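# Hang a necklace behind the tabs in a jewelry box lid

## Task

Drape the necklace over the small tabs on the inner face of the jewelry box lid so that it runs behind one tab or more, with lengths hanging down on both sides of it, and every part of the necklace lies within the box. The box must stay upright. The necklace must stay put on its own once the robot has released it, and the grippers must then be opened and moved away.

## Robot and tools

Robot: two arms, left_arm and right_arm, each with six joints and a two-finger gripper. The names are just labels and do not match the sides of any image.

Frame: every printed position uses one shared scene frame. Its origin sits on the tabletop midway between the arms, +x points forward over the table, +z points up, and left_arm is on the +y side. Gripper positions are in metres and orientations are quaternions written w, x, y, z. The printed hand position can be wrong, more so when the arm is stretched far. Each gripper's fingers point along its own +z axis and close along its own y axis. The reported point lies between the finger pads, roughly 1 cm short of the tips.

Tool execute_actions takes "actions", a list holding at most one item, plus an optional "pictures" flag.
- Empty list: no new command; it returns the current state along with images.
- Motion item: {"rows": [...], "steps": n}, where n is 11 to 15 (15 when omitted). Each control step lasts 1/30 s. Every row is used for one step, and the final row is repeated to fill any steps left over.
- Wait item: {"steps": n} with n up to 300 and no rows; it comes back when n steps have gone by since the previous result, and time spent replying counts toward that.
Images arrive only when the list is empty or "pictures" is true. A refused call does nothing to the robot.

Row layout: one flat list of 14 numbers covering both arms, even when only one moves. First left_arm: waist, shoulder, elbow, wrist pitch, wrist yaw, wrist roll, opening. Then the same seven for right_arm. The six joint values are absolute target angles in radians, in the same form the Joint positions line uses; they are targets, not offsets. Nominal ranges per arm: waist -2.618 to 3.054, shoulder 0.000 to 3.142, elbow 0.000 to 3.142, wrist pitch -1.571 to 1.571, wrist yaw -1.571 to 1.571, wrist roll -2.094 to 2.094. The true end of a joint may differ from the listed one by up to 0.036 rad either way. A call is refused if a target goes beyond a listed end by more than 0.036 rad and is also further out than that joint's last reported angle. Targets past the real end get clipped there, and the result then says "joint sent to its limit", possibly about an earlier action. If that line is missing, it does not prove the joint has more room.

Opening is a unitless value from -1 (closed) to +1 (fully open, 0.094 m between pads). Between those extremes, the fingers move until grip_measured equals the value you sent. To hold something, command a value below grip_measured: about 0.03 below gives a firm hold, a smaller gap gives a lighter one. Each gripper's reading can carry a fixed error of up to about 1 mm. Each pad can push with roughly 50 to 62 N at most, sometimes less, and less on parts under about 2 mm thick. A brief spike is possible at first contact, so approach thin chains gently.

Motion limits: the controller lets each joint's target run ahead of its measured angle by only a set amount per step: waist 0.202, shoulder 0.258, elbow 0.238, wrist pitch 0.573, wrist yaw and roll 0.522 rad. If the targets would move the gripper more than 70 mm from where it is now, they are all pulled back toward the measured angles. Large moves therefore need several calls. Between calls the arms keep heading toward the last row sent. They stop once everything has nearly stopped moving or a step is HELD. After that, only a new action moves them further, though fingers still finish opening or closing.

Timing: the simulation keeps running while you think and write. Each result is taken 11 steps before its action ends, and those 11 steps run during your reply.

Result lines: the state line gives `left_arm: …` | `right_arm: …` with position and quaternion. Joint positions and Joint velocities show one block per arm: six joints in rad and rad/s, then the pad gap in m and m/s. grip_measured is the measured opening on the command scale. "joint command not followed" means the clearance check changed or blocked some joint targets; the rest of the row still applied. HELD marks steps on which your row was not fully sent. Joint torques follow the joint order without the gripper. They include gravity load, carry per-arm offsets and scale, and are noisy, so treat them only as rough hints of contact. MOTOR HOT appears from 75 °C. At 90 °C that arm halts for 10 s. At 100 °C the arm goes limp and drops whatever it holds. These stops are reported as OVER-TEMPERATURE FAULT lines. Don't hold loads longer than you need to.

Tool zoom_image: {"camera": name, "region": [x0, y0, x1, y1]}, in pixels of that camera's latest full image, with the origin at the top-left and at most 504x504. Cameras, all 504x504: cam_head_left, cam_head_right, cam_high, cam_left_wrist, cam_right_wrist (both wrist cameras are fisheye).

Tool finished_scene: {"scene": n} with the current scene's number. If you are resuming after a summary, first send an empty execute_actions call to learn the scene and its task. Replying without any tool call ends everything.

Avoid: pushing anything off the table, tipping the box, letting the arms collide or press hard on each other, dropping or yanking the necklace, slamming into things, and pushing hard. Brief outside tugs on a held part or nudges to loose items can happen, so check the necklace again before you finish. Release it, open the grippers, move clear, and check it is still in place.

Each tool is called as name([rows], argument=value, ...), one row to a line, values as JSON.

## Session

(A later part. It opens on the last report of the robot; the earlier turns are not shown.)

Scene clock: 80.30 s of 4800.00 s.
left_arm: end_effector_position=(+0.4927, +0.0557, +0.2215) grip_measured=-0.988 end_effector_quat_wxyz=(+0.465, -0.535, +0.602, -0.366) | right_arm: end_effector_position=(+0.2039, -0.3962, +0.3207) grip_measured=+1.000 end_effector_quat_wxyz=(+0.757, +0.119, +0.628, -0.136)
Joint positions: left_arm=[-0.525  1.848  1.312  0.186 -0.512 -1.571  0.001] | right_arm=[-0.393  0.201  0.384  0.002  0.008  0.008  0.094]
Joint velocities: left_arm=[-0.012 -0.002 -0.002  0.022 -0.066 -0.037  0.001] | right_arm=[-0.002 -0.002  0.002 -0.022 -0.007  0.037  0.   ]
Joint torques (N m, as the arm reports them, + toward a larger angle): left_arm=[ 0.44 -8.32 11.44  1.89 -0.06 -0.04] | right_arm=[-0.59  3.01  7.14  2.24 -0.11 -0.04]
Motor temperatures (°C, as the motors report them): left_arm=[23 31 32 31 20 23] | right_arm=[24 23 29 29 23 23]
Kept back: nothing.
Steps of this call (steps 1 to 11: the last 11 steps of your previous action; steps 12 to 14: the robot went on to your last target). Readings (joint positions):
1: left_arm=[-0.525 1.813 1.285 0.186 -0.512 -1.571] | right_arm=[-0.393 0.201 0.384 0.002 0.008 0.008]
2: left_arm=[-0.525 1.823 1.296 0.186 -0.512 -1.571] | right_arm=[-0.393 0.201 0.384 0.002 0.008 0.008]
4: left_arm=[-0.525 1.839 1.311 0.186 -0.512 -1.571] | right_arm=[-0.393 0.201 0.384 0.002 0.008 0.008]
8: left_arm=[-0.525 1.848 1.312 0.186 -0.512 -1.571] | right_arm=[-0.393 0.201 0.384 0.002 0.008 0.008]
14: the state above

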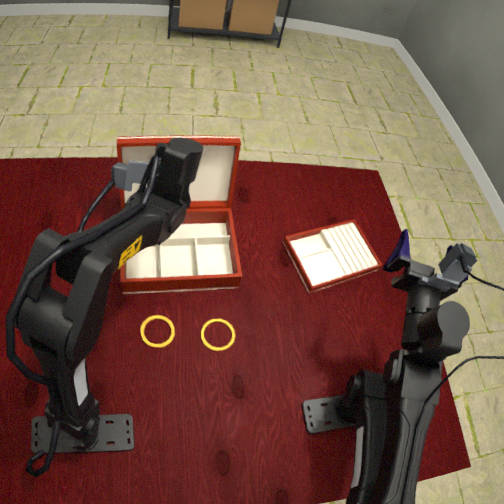

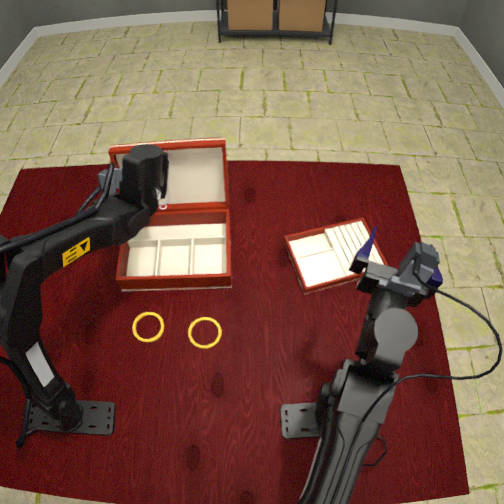

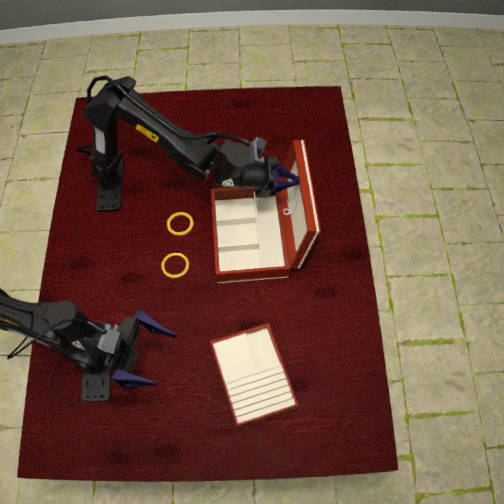

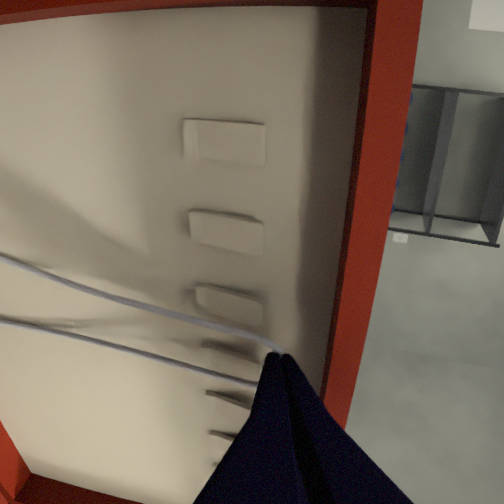

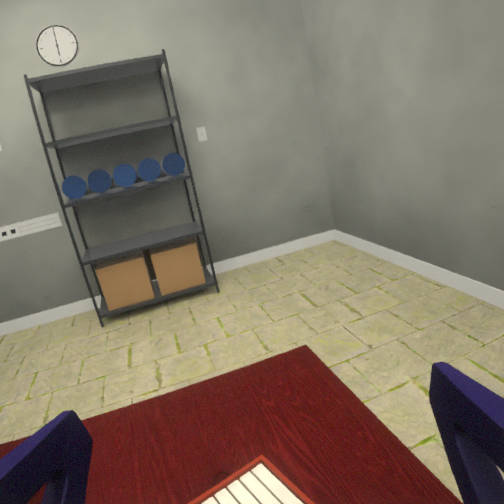

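execute_actions([
  {"rows":[[-0.52,1.865,1.355,0.17,-0.51,-1.57,-1,-0.4,0.2,0.4,0,0,0,1],[-0.52,1.875,1.365,0.17,-0.51,-1.57,-1,-0.4,0.2,0.4,0,0,0,1],[-0.52,1.885,1.375,0.17,-0.51,-1.57,-1,-0.4,0.2,0.4,0,0,0,1],[-0.52,1.895,1.385,0.17,-0.51,-1.57,-1,-0.4,0.2,0.4,0,0,0,1]],"steps":13},
])

execute_actions([
  {"steps":14},
], pictures=true)

Scene clock: 80.97 s of 4800.00 s.
left_arm: end_effector_position=(+0.4937, +0.0552, +0.2229) grip_measured=-0.988 end_effector_quat_wxyz=(+0.465, -0.535, +0.601, -0.368) | right_arm: end_effector_position=(+0.2039, -0.3962, +0.3207) grip_measured=+1.000 end_effector_quat_wxyz=(+0.757, +0.119, +0.628, -0.136)
Joint positions: left_arm=[-0.525  1.851  1.318  0.186 -0.512 -1.571  0.001] | right_arm=[-0.393  0.201  0.384  0.002  0.008  0.008  0.094]
Joint velocities: left_arm=[-0.002  0.085  0.178 -0.037 -0.007 -0.007 -0.   ] | right_arm=[ 0.017  0.007 -0.007  0.022 -0.007 -0.022  0.   ]
Joint torques (N m, as the arm reports them, + toward a larger angle): left_arm=[ 0.3  -7.71 12.08  1.89 -0.06 -0.03] | right_arm=[-0.58  2.73  7.16  2.22 -0.11 -0.1 ]
Motor temperatures (°C, as the motors report them): left_arm=[23 31 32 31 20 23] | right_arm=[24 23 29 29 23 23]
Steps of this call (steps 1 to 18: the robot went on to your last target; steps 19 to 20: the first 2 steps of this action). Readings (joint positions):
19: left_arm=[-0.525 1.848 1.314 0.186 -0.512 -1.571] | right_arm=[-0.393 0.201 0.384 0.002 0.008 0.008]
20: the state above

Scene clock: 81.43 s of 4800.00 s.
left_arm: end_effector_position=(+0.5013, +0.0512, +0.2233) grip_measured=-0.988 end_effector_quat_wxyz=(+0.466, -0.535, +0.600, -0.370) | right_arm: end_effector_position=(+0.2039, -0.3962, +0.3207) grip_measured=+1.000 end_effector_quat_wxyz=(+0.757, +0.119, +0.628, -0.136)
Joint positions: left_arm=[-0.525  1.881  1.355  0.184 -0.512 -1.571  0.001] | right_arm=[-0.393  0.201  0.384  0.002  0.008  0.008  0.094]
Joint velocities: left_arm=[-0.007  0.007 -0.022 -0.037 -0.022 -0.037 -0.001] | right_arm=[-0.012 -0.012  0.007 -0.066 -0.007 -0.022  0.   ]
Joint torques (N m, as the arm reports them, + toward a larger angle): left_arm=[ 0.36 -8.49 11.61  1.92 -0.04 -0.03] | right_arm=[-0.53  2.73  7.32  2.2  -0.1  -0.09]
Motor temperatures (°C, as the motors report them): left_arm=[23 31 32 31 20 23] | right_arm=[24 23 29 29 23 23]
Kept back: nothing.
Steps of this call (steps 1 to 11: the last 11 steps of your previous action; steps 12 to 14: the robot went on to your last target). Readings (joint positions):
1: left_arm=[-0.525 1.855 1.327 0.186 -0.512 -1.571] | right_arm=[-0.393 0.201 0.384 0.002 0.008 0.008]
2: left_arm=[-0.525 1.862 1.338 0.186 -0.512 -1.571] | right_arm=[-0.393 0.201 0.384 0.002 0.008 0.008]
4: left_arm=[-0.525 1.872 1.353 0.184 -0.512 -1.571] | right_arm=[-0.393 0.201 0.384 0.002 0.008 0.008]
8: left_arm=[-0.525 1.881 1.355 0.184 -0.512 -1.571] | right_arm=[-0.393 0.201 0.384 0.002 0.008 0.008]
14: the state above

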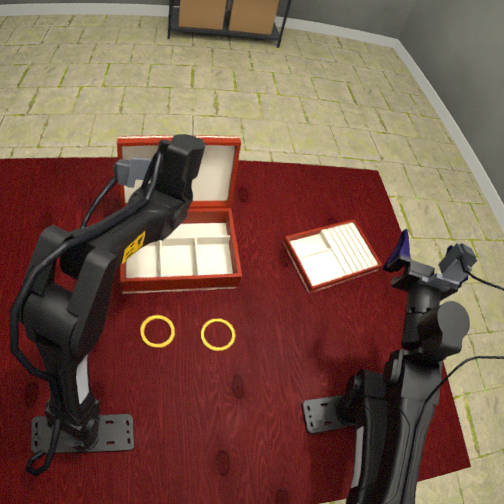

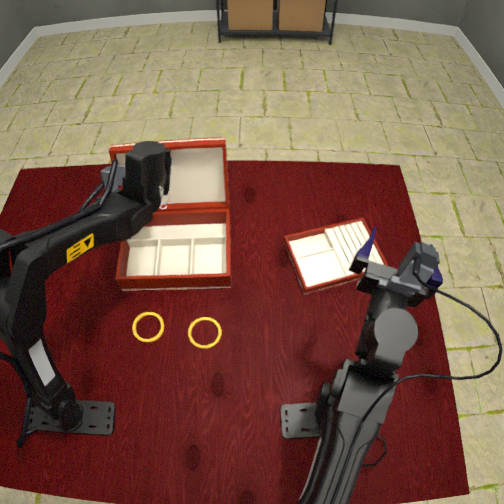

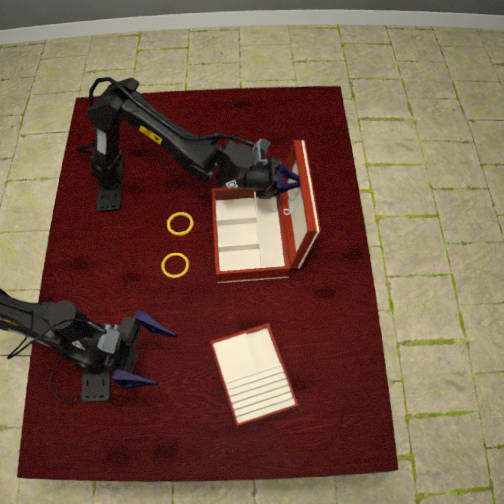

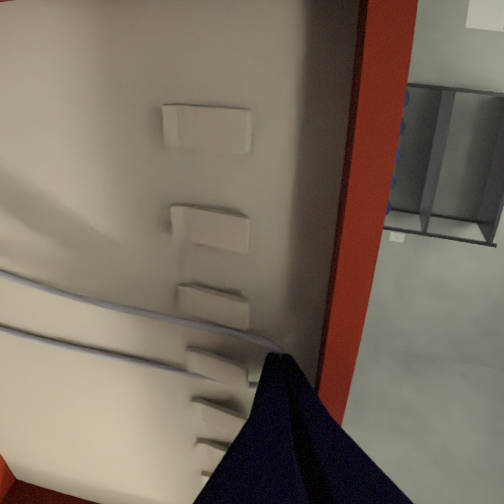

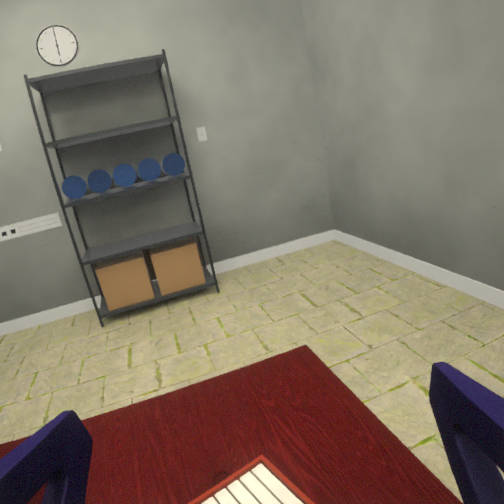

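zoom_image(camera="cam_left_wrist", region=[150,260,350,460])

Region (150, 260, 350, 460) of cam_left_wrist's 504x504 image, scaled by 2.520, with more detail than that image has.

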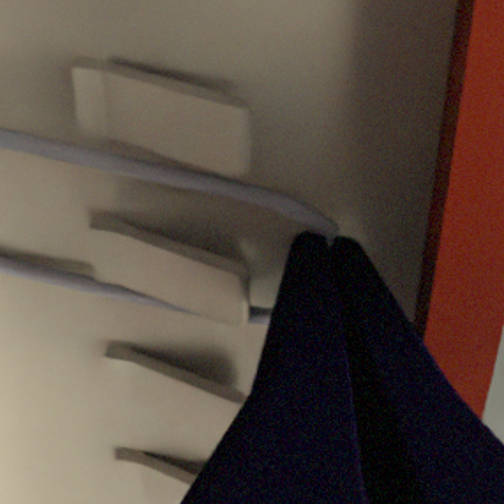

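execute_actions([
  {"rows":[[-0.52,1.905,1.395,0.17,-0.51,-1.57,-1,-0.4,0.2,0.4,0,0,0,1],[-0.52,1.912,1.403,0.17,-0.51,-1.57,-1,-0.4,0.2,0.4,0,0,0,1],[-0.52,1.92,1.412,0.17,-0.51,-1.57,-1,-0.4,0.2,0.4,0,0,0,1]],"steps":12},
])

execute_actions([
  {"steps":14},
], pictures=true)

zoom_image(camera="cam_left_wrist", region=[150,260,350,460])

Scene clock: 82.90 s of 4800.00 s.
left_arm: end_effector_position=(+0.5013, +0.0512, +0.2233) grip_measured=-0.988 end_effector_quat_wxyz=(+0.466, -0.535, +0.600, -0.370) | right_arm: end_effector_position=(+0.2039, -0.3962, +0.3207) grip_measured=+1.000 end_effector_quat_wxyz=(+0.757, +0.119, +0.628, -0.136)
Joint positions: left_arm=[-0.525  1.881  1.355  0.184 -0.512 -1.571  0.001] | right_arm=[-0.393  0.201  0.384  0.002  0.008  0.008  0.094]
Joint velocities: left_arm=[ 0.002 -0.002 -0.007 -0.007  0.066 -0.022  0.   ] | right_arm=[ 0.002 -0.017  0.012  0.081 -0.007 -0.081  0.   ]
Joint torques (N m, as the arm reports them, + toward a larger angle): left_arm=[ 0.4  -7.71 12.49  1.93 -0.06 -0.03] | right_arm=[-0.58  2.77  7.02  2.21 -0.1  -0.09]
Motor temperatures (°C, as the motors report them): left_arm=[23 31 33 31 20 23] | right_arm=[24 23 29 29 23 23]
Steps of this call (steps 1 to 30: the robot went on to your last target; steps 31 to 43: nothing new was sent; step 44: the first step of this action). Readings (joint positions):
44: the state above

Scene clock: 83.37 s of 4800.00 s.
left_arm: end_effector_position=(+0.5067, +0.0484, +0.2224) grip_measured=-0.988 end_effector_quat_wxyz=(+0.467, -0.535, +0.599, -0.370) | right_arm: end_effector_position=(+0.2039, -0.3962, +0.3207) grip_measured=+1.000 end_effector_quat_wxyz=(+0.757, +0.119, +0.628, -0.136)
Joint positions: left_arm=[-0.525  1.904  1.381  0.184 -0.512 -1.571  0.001] | right_arm=[-0.393  0.201  0.384  0.002  0.008  0.008  0.094]
Joint velocities: left_arm=[-0.002 -0.002 -0.017 -0.007 -0.037 -0.007  0.   ] | right_arm=[ 0.012 -0.017 -0.002 -0.007  0.037 -0.022  0.   ]
Joint torques (N m, as the arm reports them, + toward a larger angle): left_arm=[ 0.38 -8.52 11.8   1.94 -0.05 -0.02] | right_arm=[-0.63  2.86  7.18  2.25 -0.1  -0.09]
Motor temperatures (°C, as the motors report them): left_arm=[23 31 33 31 20 23] | right_arm=[24 23 29 29 23 23]
Kept back: nothing.
Steps of this call (steps 1 to 11: the last 11 steps of your previous action; steps 12 to 14: the robot went on to your last target). Readings (joint positions):
1: left_arm=[-0.525 1.883 1.358 0.184 -0.512 -1.571] | right_arm=[-0.393 0.201 0.384 0.002 0.008 0.008]
2: left_arm=[-0.525 1.888 1.365 0.184 -0.512 -1.571] | right_arm=[-0.393 0.201 0.384 0.002 0.008 0.008]
4: left_arm=[-0.525 1.899 1.379 0.184 -0.512 -1.571] | right_arm=[-0.393 0.201 0.384 0.002 0.008 0.008]
8: left_arm=[-0.525 1.904 1.381 0.184 -0.512 -1.571] | right_arm=[-0.393 0.201 0.384 0.002 0.008 0.008]
14: the state above

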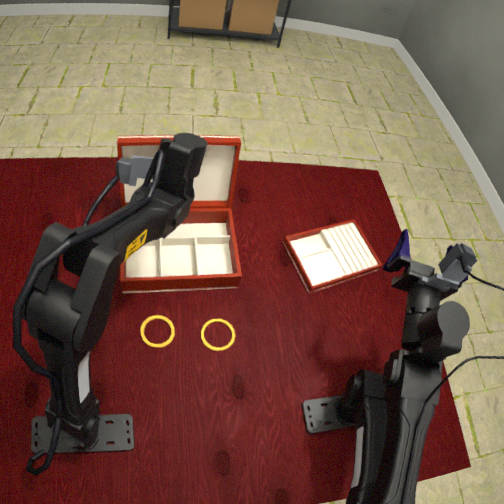

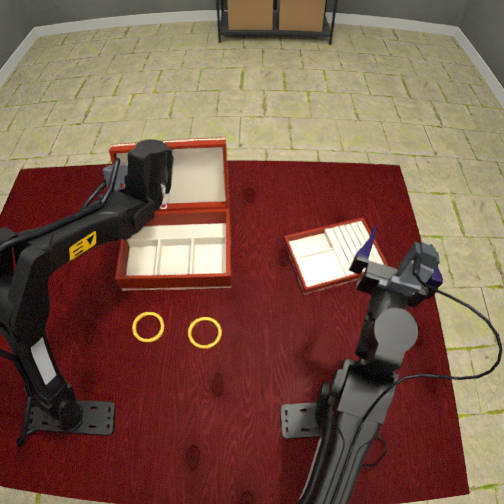

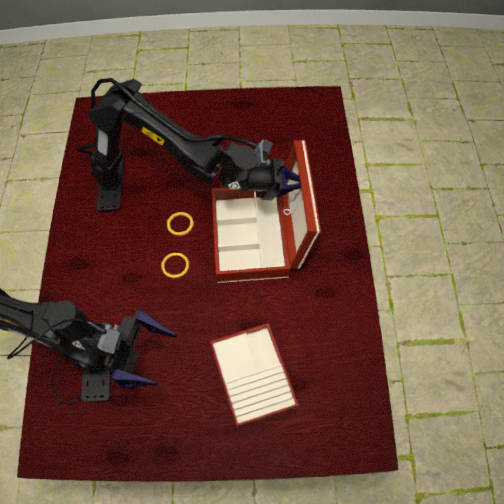

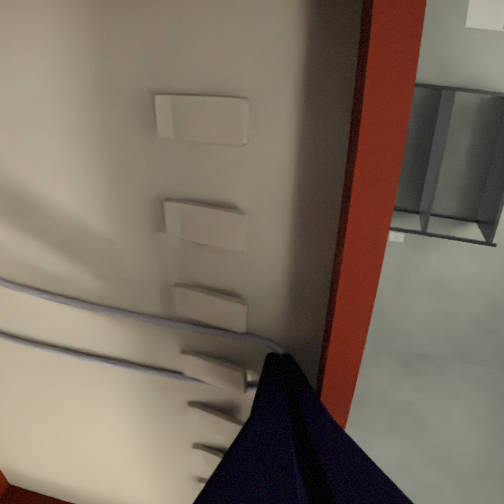

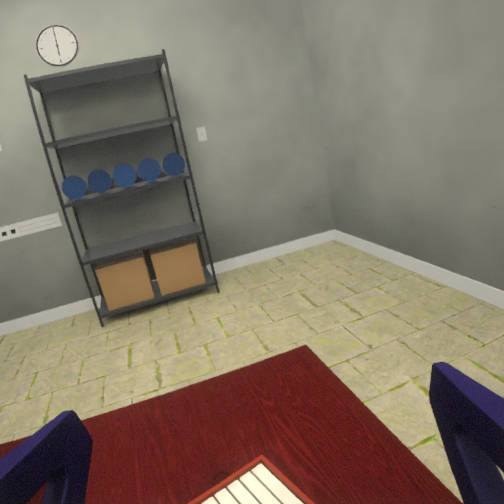

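Region (150, 260, 350, 460) of cam_left_wrist's 504x504 image, scaled by 2.520, with more detail than that image has.

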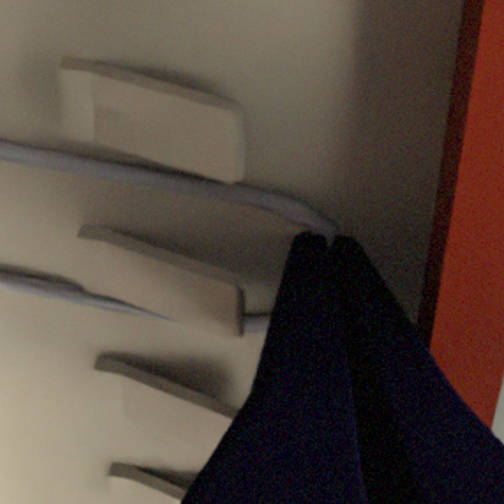

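execute_actions([
  {"rows":[[-0.52,1.928,1.42,0.17,-0.51,-1.57,-1,-0.4,0.2,0.4,0,0,0,1],[-0.52,1.936,1.428,0.17,-0.51,-1.57,-1,-0.4,0.2,0.4,0,0,0,1],[-0.52,1.944,1.436,0.17,-0.51,-1.57,-1,-0.4,0.2,0.4,0,0,0,1]],"steps":12},
])

execute_actions([
  {"steps":14},
], pictures=true)

zoom_image(camera="cam_left_wrist", region=[150,260,350,460])

Scene clock: 84.07 s of 4800.00 s.
left_arm: end_effector_position=(+0.5067, +0.0484, +0.2224) grip_measured=-0.988 end_effector_quat_wxyz=(+0.467, -0.535, +0.599, -0.370) | right_arm: end_effector_position=(+0.2039, -0.3962, +0.3207) grip_measured=+1.000 end_effector_quat_wxyz=(+0.757, +0.119, +0.628, -0.136)
Joint positions: left_arm=[-0.525  1.904  1.381  0.184 -0.512 -1.571  0.001] | right_arm=[-0.393  0.201  0.384  0.002  0.008  0.008  0.094]
Joint velocities: left_arm=[-0.017 -0.012  0.007 -0.037 -0.022  0.066 -0.   ] | right_arm=[-0.012  0.007 -0.007 -0.022  0.037 -0.037  0.   ]
Joint torques (N m, as the arm reports them, + toward a larger angle): left_arm=[ 0.39 -7.92 12.39  1.94 -0.05 -0.04] | right_arm=[-0.42  3.02  7.04  2.24 -0.12 -0.12]
Motor temperatures (°C, as the motors report them): left_arm=[23 31 33 31 20 23] | right_arm=[24 23 29 29 23 23]
Steps of this call (steps 1 to 20: the robot went on to your last target; step 21: the first step of this action). Readings (joint positions):
21: the state above

Scene clock: 84.53 s of 4800.00 s.
left_arm: end_effector_position=(+0.5119, +0.0457, +0.2220) grip_measured=-0.988 end_effector_quat_wxyz=(+0.467, -0.535, +0.599, -0.371) | right_arm: end_effector_position=(+0.2039, -0.3962, +0.3207) grip_measured=+1.000 end_effector_quat_wxyz=(+0.757, +0.119, +0.628, -0.136)
Joint positions: left_arm=[-0.525  1.926  1.406  0.182 -0.512 -1.571  0.001] | right_arm=[-0.393  0.201  0.384  0.002  0.008  0.008  0.094]
Joint velocities: left_arm=[-0.022 -0.002 -0.007 -0.037 -0.007 -0.007 -0.001] | right_arm=[-0.002  0.007 -0.017  0.051 -0.007 -0.037  0.   ]
Joint torques (N m, as the arm reports them, + toward a larger angle): left_arm=[ 0.4  -8.48 11.66  1.95 -0.06 -0.04] | right_arm=[-0.76  2.84  7.01  2.2  -0.07 -0.08]
Motor temperatures (°C, as the motors report them): left_arm=[23 32 33 31 20 23] | right_arm=[24 23 29 29 23 23]
Kept back: nothing.
Steps of this call (steps 1 to 11: the last 11 steps of your previous action; steps 12 to 14: the robot went on to your last target). Readings (joint positions):
1: left_arm=[-0.525 1.906 1.383 0.183 -0.512 -1.571] | right_arm=[-0.393 0.201 0.384 0.002 0.008 0.008]
2: left_arm=[-0.525 1.911 1.390 0.182 -0.512 -1.571] | right_arm=[-0.393 0.201 0.384 0.002 0.008 0.008]
4: left_arm=[-0.525 1.921 1.403 0.182 -0.512 -1.571] | right_arm=[-0.393 0.201 0.384 0.002 0.008 0.008]
8: left_arm=[-0.525 1.926 1.406 0.182 -0.512 -1.571] | right_arm=[-0.393 0.201 0.384 0.002 0.008 0.008]
14: the state above

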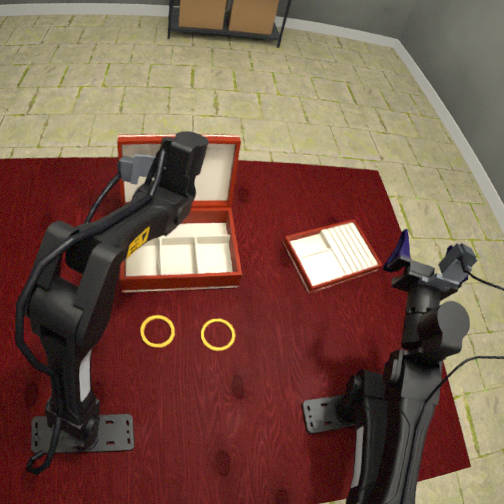

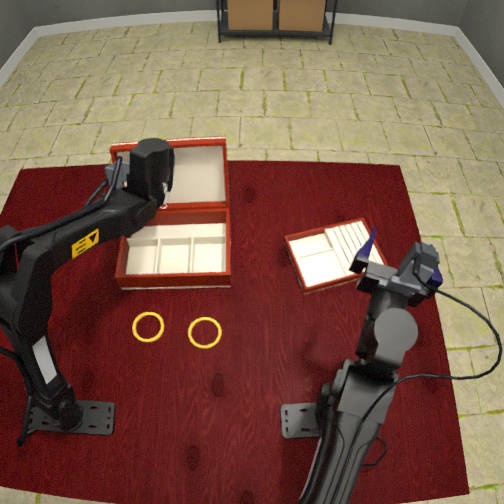

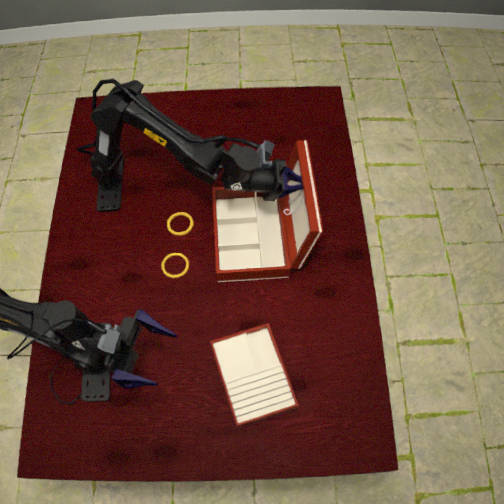

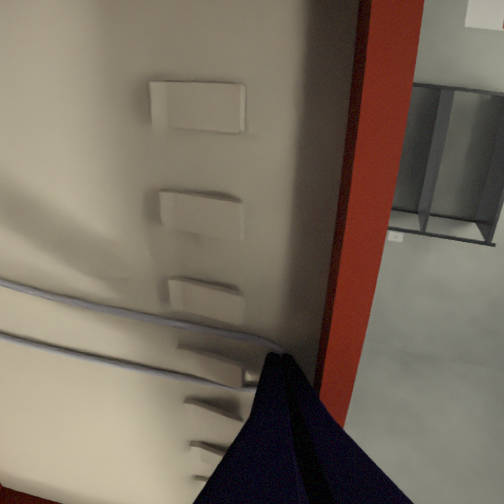

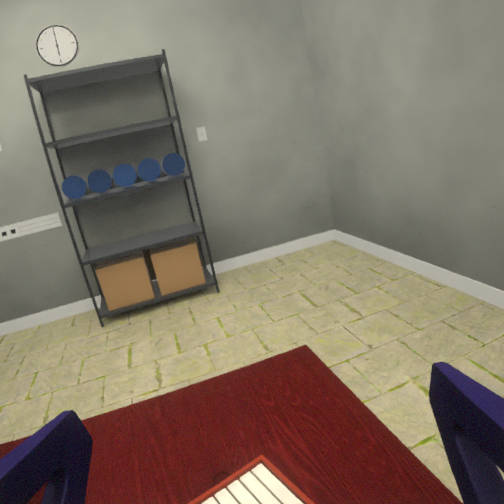

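Region (150, 260, 350, 460) of cam_left_wrist's 504x504 image, scaled by 2.520, with more detail than that image has.

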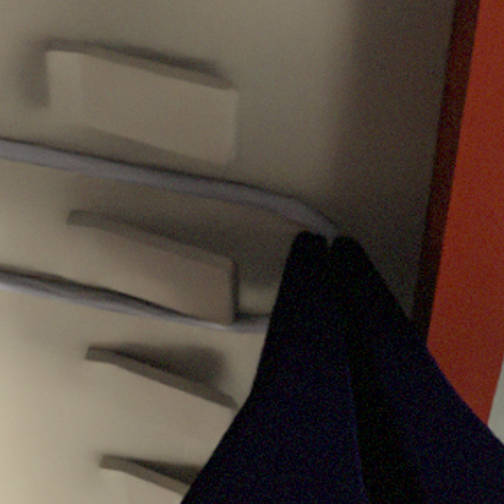

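execute_actions([
  {"rows":[[-0.52,1.952,1.444,0.17,-0.51,-1.57,-1,-0.4,0.2,0.4,0,0,0,1],[-0.52,1.96,1.452,0.17,-0.51,-1.57,-1,-0.4,0.2,0.4,0,0,0,1]],"steps":12},
])

execute_actions([
  {"steps":14},
], pictures=true)

zoom_image(camera="cam_left_wrist", region=[150,260,350,460])

zoom_image(camera="cam_high", region=[200,130,340,290])

Scene clock: 86.10 s of 4800.00 s.
left_arm: end_effector_position=(+0.5119, +0.0457, +0.2220) grip_measured=-0.988 end_effector_quat_wxyz=(+0.467, -0.535, +0.599, -0.371) | right_arm: end_effector_position=(+0.2039, -0.3962, +0.3207) grip_measured=+1.000 end_effector_quat_wxyz=(+0.757, +0.119, +0.628, -0.136)
Joint positions: left_arm=[-0.525  1.926  1.406  0.182 -0.512 -1.571  0.001] | right_arm=[-0.393  0.201  0.384  0.002  0.008  0.008  0.094]
Joint velocities: left_arm=[-0.007 -0.002 -0.002 -0.007 -0.081 -0.037 -0.001] | right_arm=[-0.002  0.007 -0.002  0.022 -0.007 -0.037  0.   ]
Joint torques (N m, as the arm reports them, + toward a larger angle): left_arm=[ 0.37 -7.91 12.35  1.96 -0.06 -0.02] | right_arm=[-0.57  2.85  7.05  2.21 -0.13 -0.11]
Motor temperatures (°C, as the motors report them): left_arm=[23 32 33 31 20 23] | right_arm=[24 23 29 29 23 23]
Steps of this call (steps 1 to 30: the robot went on to your last target; steps 31 to 46: nothing new was sent; step 47: the first step of this action). Readings (joint positions):
47: the state above

Scene clock: 86.57 s of 4800.00 s.
left_arm: end_effector_position=(+0.5153, +0.0440, +0.2214) grip_measured=-0.988 end_effector_quat_wxyz=(+0.467, -0.535, +0.598, -0.372) | right_arm: end_effector_position=(+0.2039, -0.3962, +0.3207) grip_measured=+1.000 end_effector_quat_wxyz=(+0.757, +0.119, +0.628, -0.136)
Joint positions: left_arm=[-0.525  1.94   1.423  0.182 -0.512 -1.571  0.001] | right_arm=[-0.393  0.201  0.384  0.002  0.008  0.008  0.094]
Joint velocities: left_arm=[-0.007  0.007  0.002 -0.066 -0.007 -0.037  0.   ] | right_arm=[-0.007 -0.002 -0.027  0.037  0.007 -0.007  0.   ]
Joint torques (N m, as the arm reports them, + toward a larger angle): left_arm=[ 0.38 -8.54 11.58  1.97 -0.05 -0.03] | right_arm=[-0.63  2.72  7.03  2.21 -0.09 -0.05]
Motor temperatures (°C, as the motors report them): left_arm=[23 32 33 31 20 23] | right_arm=[24 23 29 29 23 23]
Kept back: nothing.
Steps of this call (steps 1 to 11: the last 11 steps of your previous action; steps 12 to 14: the robot went on to your last target). Readings (joint positions):
1: left_arm=[-0.525 1.927 1.409 0.182 -0.512 -1.571] | right_arm=[-0.393 0.201 0.384 0.002 0.008 0.008]
2: left_arm=[-0.525 1.931 1.414 0.182 -0.512 -1.571] | right_arm=[-0.393 0.201 0.384 0.002 0.008 0.008]
4: left_arm=[-0.525 1.938 1.421 0.182 -0.512 -1.571] | right_arm=[-0.393 0.201 0.384 0.002 0.008 0.008]
8: left_arm=[-0.525 1.940 1.423 0.182 -0.512 -1.571] | right_arm=[-0.393 0.201 0.384 0.002 0.008 0.008]
14: the state above

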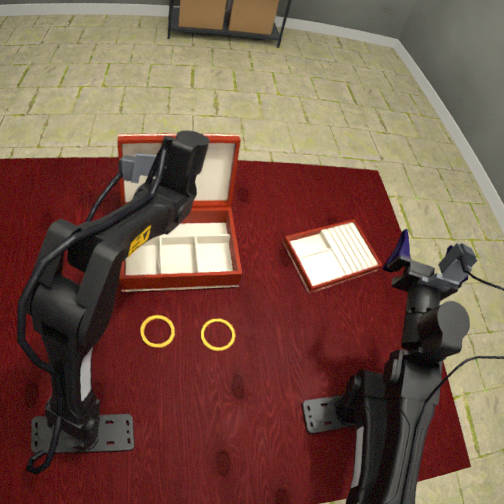

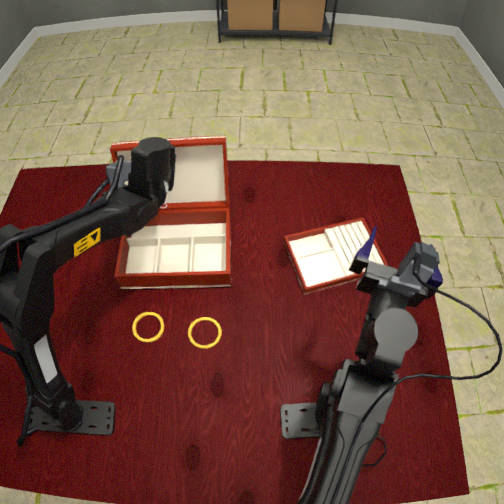

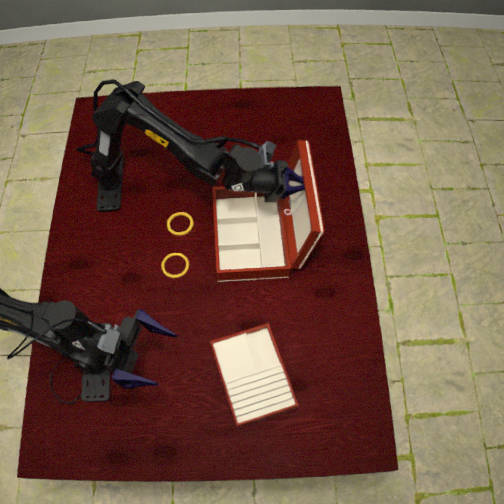

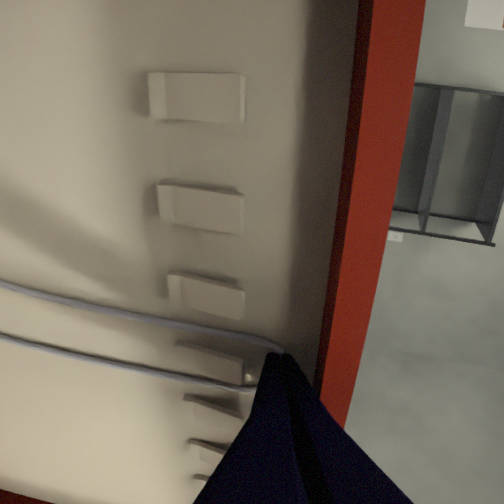

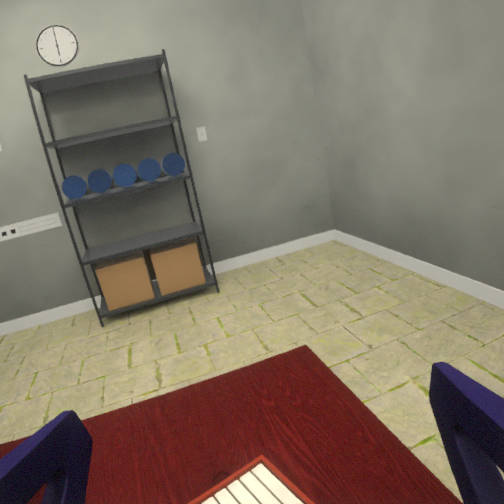

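Region (150, 260, 350, 460) of cam_left_wrist's 504x504 image, scaled by 2.520, with more detail than that image has.

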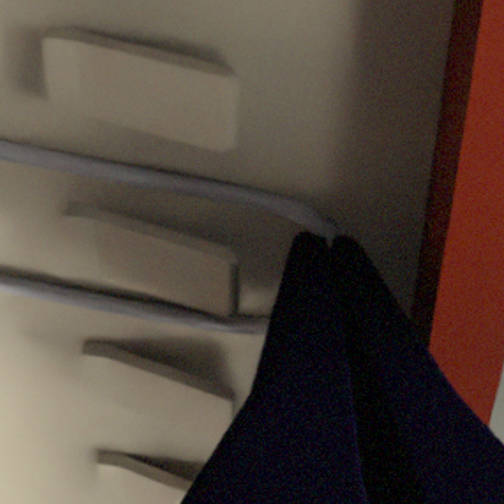

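Region (200, 130, 340, 290) of cam_high's 504x504 image, scaled by 3.150, with more detail than that image has; it fills the left 441 columns of this view, and the rest is white.

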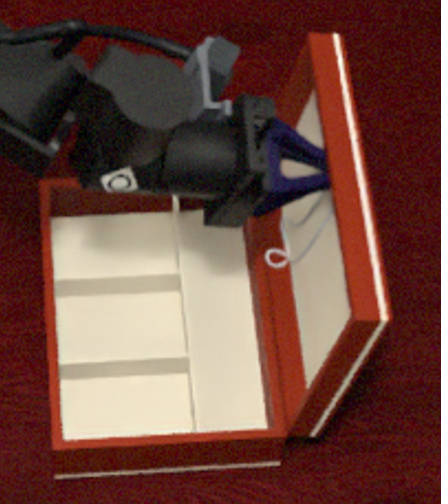

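execute_actions([
  {"rows":[[-0.52,1.95,1.41,0.17,-0.51,-1.57,-1,-0.4,0.2,0.4,0,0,0,1],[-0.52,1.95,1.40,0.17,-0.51,-1.57,-1,-0.4,0.2,0.4,0,0,0,1],[-0.52,1.95,1.39,0.17,-0.51,-1.57,-1,-0.4,0.2,0.4,0,0,0,1]],"steps":12},
])

execute_actions([
  {"steps":14},
], pictures=true)

zoom_image(camera="cam_left_wrist", region=[150,260,350,460])

Scene clock: 87.70 s of 4800.00 s.
left_arm: end_effector_position=(+0.5153, +0.0440, +0.2214) grip_measured=-0.988 end_effector_quat_wxyz=(+0.467, -0.535, +0.598, -0.372) | right_arm: end_effector_position=(+0.2039, -0.3962, +0.3207) grip_measured=+1.000 end_effector_quat_wxyz=(+0.757, +0.119, +0.628, -0.136)
Joint positions: left_arm=[-0.525  1.94   1.423  0.182 -0.512 -1.571  0.001] | right_arm=[-0.393  0.201  0.384  0.002  0.008  0.008  0.094]
Joint velocities: left_arm=[-0.007 -0.017 -0.002 -0.022  0.037  0.022 -0.   ] | right_arm=[-0.017  0.002 -0.012 -0.037  0.007 -0.051  0.   ]
Joint torques (N m, as the arm reports them, + toward a larger angle): left_arm=[ 0.4  -9.27  8.02  1.96 -0.06 -0.02] | right_arm=[-0.69  2.88  6.99  2.25 -0.12 -0.06]
Motor temperatures (°C, as the motors report them): left_arm=[23 32 34 31 20 23] | right_arm=[24 23 29 29 23 23]
Steps of this call (steps 1 to 30: the robot went on to your last target; steps 31 to 33: nothing new was sent; step 34: the first step of this action). Readings (joint positions):
34: the state above

Scene clock: 88.17 s of 4800.00 s.
left_arm: end_effector_position=(+0.5153, +0.0440, +0.2214) grip_measured=-0.988 end_effector_quat_wxyz=(+0.467, -0.535, +0.598, -0.372) | right_arm: end_effector_position=(+0.2039, -0.3962, +0.3207) grip_measured=+1.000 end_effector_quat_wxyz=(+0.757, +0.119, +0.628, -0.136)
Joint positions: left_arm=[-0.525  1.94   1.423  0.182 -0.512 -1.571  0.001] | right_arm=[-0.393  0.201  0.384  0.002  0.008  0.008  0.094]
Joint velocities: left_arm=[-0.007  0.012 -0.007 -0.007  0.037 -0.066 -0.001] | right_arm=[-0.012 -0.002 -0.017  0.022  0.007  0.037  0.   ]
Joint torques (N m, as the arm reports them, + toward a larger angle): left_arm=[ 0.41 -9.27  6.32  1.96 -0.05 -0.03] | right_arm=[-0.43  2.91  7.13  2.22 -0.11 -0.12]
Motor temperatures (°C, as the motors report them): left_arm=[23 32 33 31 20 23] | right_arm=[24 23 29 29 23 23]
Kept back: nothing.
Steps of this call (steps 1 to 11: the last 11 steps of your previous action; steps 12 to 14: the robot went on to your last target). Readings (joint positions):
1: left_arm=[-0.525 1.940 1.423 0.182 -0.512 -1.571] | right_arm=[-0.393 0.201 0.384 0.002 0.008 0.008]
2: left_arm=[-0.525 1.940 1.423 0.182 -0.512 -1.571] | right_arm=[-0.393 0.201 0.384 0.002 0.008 0.008]
4: left_arm=[-0.525 1.940 1.423 0.182 -0.512 -1.571] | right_arm=[-0.393 0.201 0.384 0.002 0.008 0.008]
8: left_arm=[-0.525 1.940 1.423 0.182 -0.512 -1.571] | right_arm=[-0.393 0.201 0.384 0.002 0.008 0.008]
14: the state above

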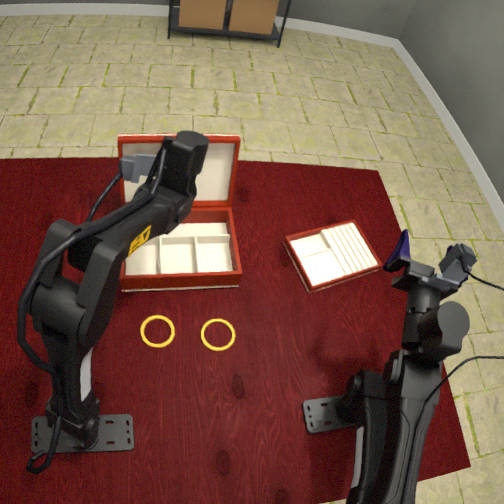

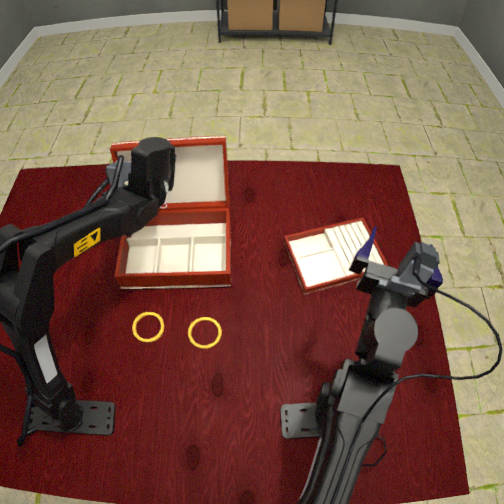

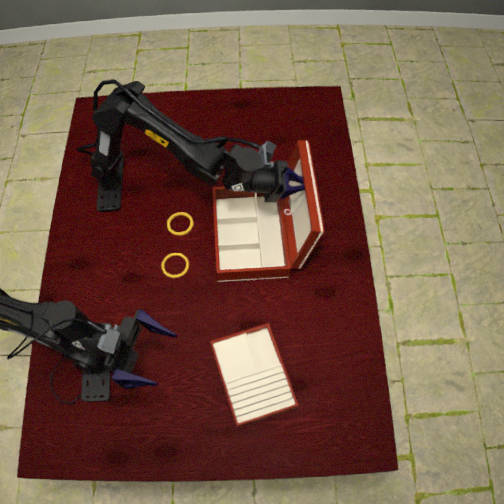

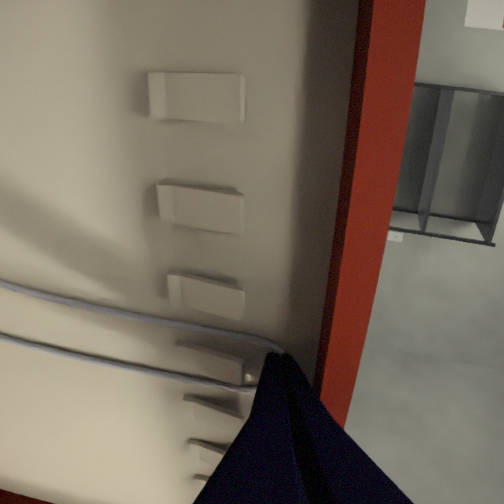

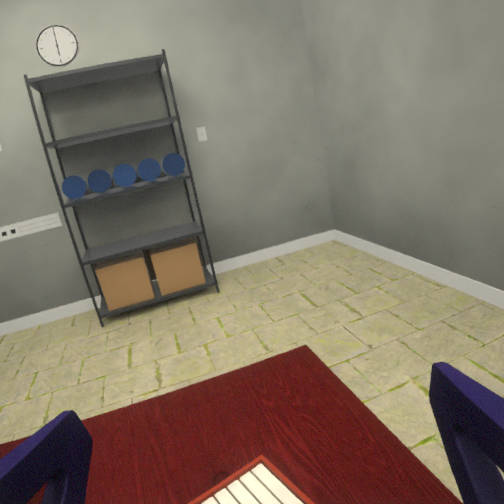

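Region (150, 260, 350, 460) of cam_left_wrist's 504x504 image, scaled by 2.520, with more detail than that image has.

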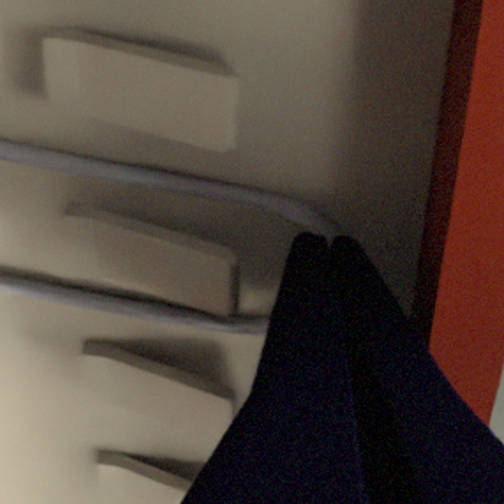

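execute_actions([
  {"rows":[[-0.52,1.95,1.385,0.17,-0.51,-1.57,-1,-0.4,0.2,0.4,0,0,0,1],[-0.52,1.95,1.378,0.17,-0.51,-1.57,-1,-0.4,0.2,0.4,0,0,0,1]],"steps":12},
])

execute_actions([
  {"steps":12},
], pictures=true)

zoom_image(camera="cam_left_wrist", region=[150,260,350,460])

Scene clock: 88.83 s of 4800.00 s.
left_arm: end_effector_position=(+0.5151, +0.0441, +0.2207) grip_measured=-0.988 end_effector_quat_wxyz=(+0.467, -0.535, +0.598, -0.371) | right_arm: end_effector_position=(+0.2039, -0.3962, +0.3207) grip_measured=+1.000 end_effector_quat_wxyz=(+0.757, +0.119, +0.628, -0.136)
Joint positions: left_arm=[-0.525  1.94   1.421  0.183 -0.512 -1.571  0.001] | right_arm=[-0.393  0.201  0.384  0.002  0.008  0.008  0.094]
Joint velocities: left_arm=[-0.002 -0.022 -0.09   0.066 -0.022  0.022  0.   ] | right_arm=[-0.007  0.007 -0.012 -0.007 -0.022  0.051  0.   ]
Joint torques (N m, as the arm reports them, + toward a larger angle): left_arm=[ 0.41 -9.31  6.5   1.86 -0.06 -0.03] | right_arm=[-0.59  2.8   7.11  2.22 -0.12 -0.12]
Motor temperatures (°C, as the motors report them): left_arm=[23 32 33 31 20 23] | right_arm=[24 23 29 29 23 23]
Steps of this call (steps 1 to 15: the robot went on to your last target; steps 16 to 19: nothing new was sent; step 20: the first step of this action). Readings (joint positions):
20: the state above

Scene clock: 89.23 s of 4800.00 s.
left_arm: end_effector_position=(+0.5140, +0.0446, +0.2166) grip_measured=-0.989 end_effector_quat_wxyz=(+0.466, -0.535, +0.599, -0.370) | right_arm: end_effector_position=(+0.2039, -0.3962, +0.3207) grip_measured=+1.000 end_effector_quat_wxyz=(+0.757, +0.119, +0.628, -0.136)
Joint positions: left_arm=[-0.525  1.94   1.407  0.194 -0.512 -1.571  0.001] | right_arm=[-0.393  0.201  0.384  0.002  0.008  0.008  0.094]
Joint velocities: left_arm=[-0.017 -0.007 -0.007 -0.022  0.037 -0.066 -0.   ] | right_arm=[-0.002 -0.002  0.007 -0.051  0.051 -0.081  0.   ]
Joint torques (N m, as the arm reports them, + toward a larger angle): left_arm=[ 0.39 -9.23  6.64  1.85 -0.05 -0.03] | right_arm=[-0.56  2.81  7.07  2.25 -0.13 -0.1 ]
Motor temperatures (°C, as the motors report them): left_arm=[23 32 33 31 20 23] | right_arm=[24 23 29 29 23 23]
Kept back: nothing.
Steps of this call (steps 1 to 11: the last 11 steps of your previous action; step 12: the robot went on to your last target). Readings (joint positions):
1: left_arm=[-0.525 1.940 1.417 0.185 -0.512 -1.571] | right_arm=[-0.393 0.201 0.384 0.002 0.008 0.008]
2: left_arm=[-0.525 1.940 1.413 0.186 -0.512 -1.571] | right_arm=[-0.393 0.201 0.384 0.002 0.008 0.008]
4: left_arm=[-0.525 1.940 1.407 0.193 -0.512 -1.571] | right_arm=[-0.393 0.201 0.384 0.002 0.008 0.008]
8: left_arm=[-0.525 1.940 1.407 0.194 -0.512 -1.571] | right_arm=[-0.393 0.201 0.384 0.002 0.008 0.008]
12: the state above

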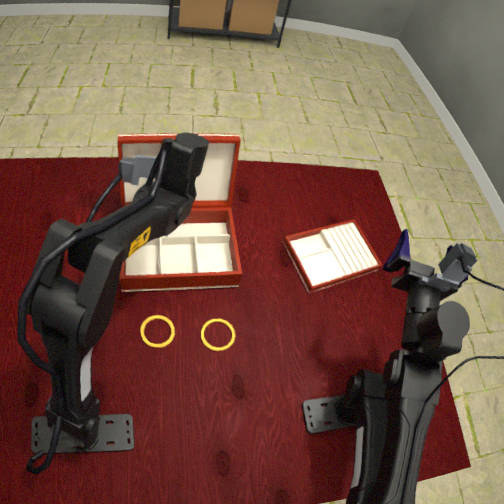

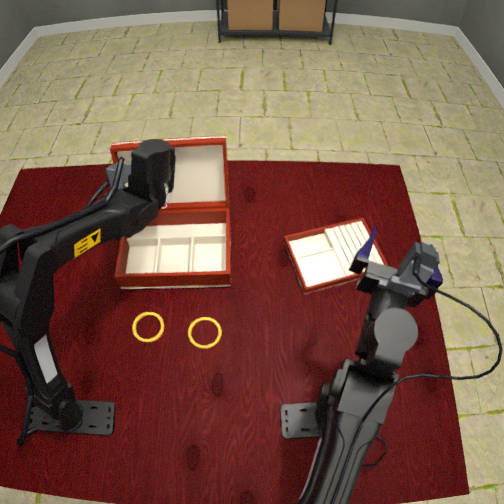

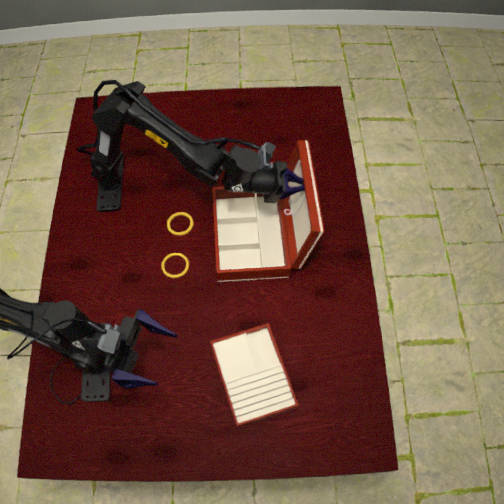

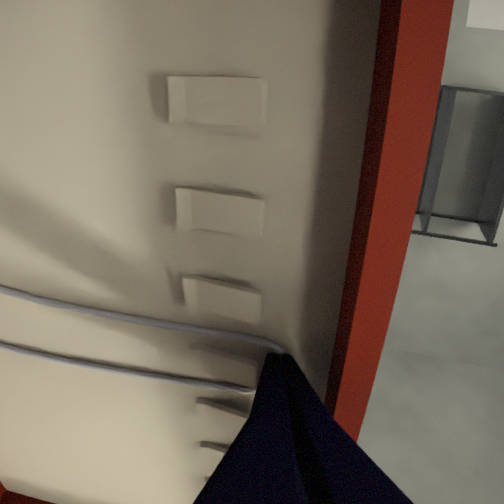

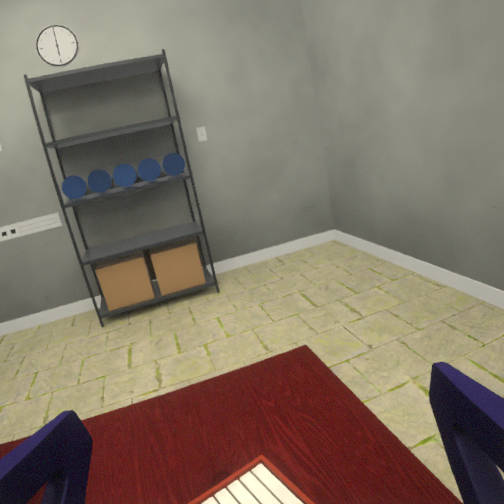

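Region (150, 260, 350, 460) of cam_left_wrist's 504x504 image, scaled by 2.520, with more detail than that image has.

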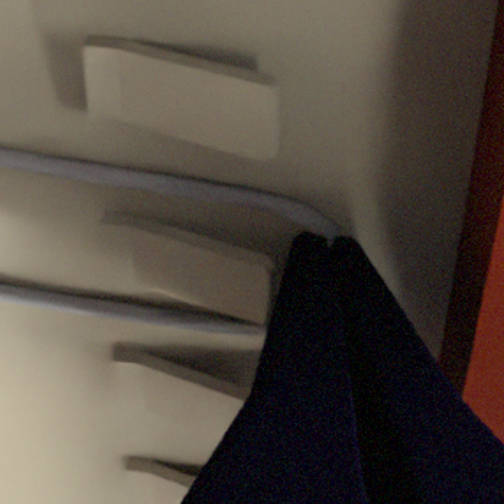

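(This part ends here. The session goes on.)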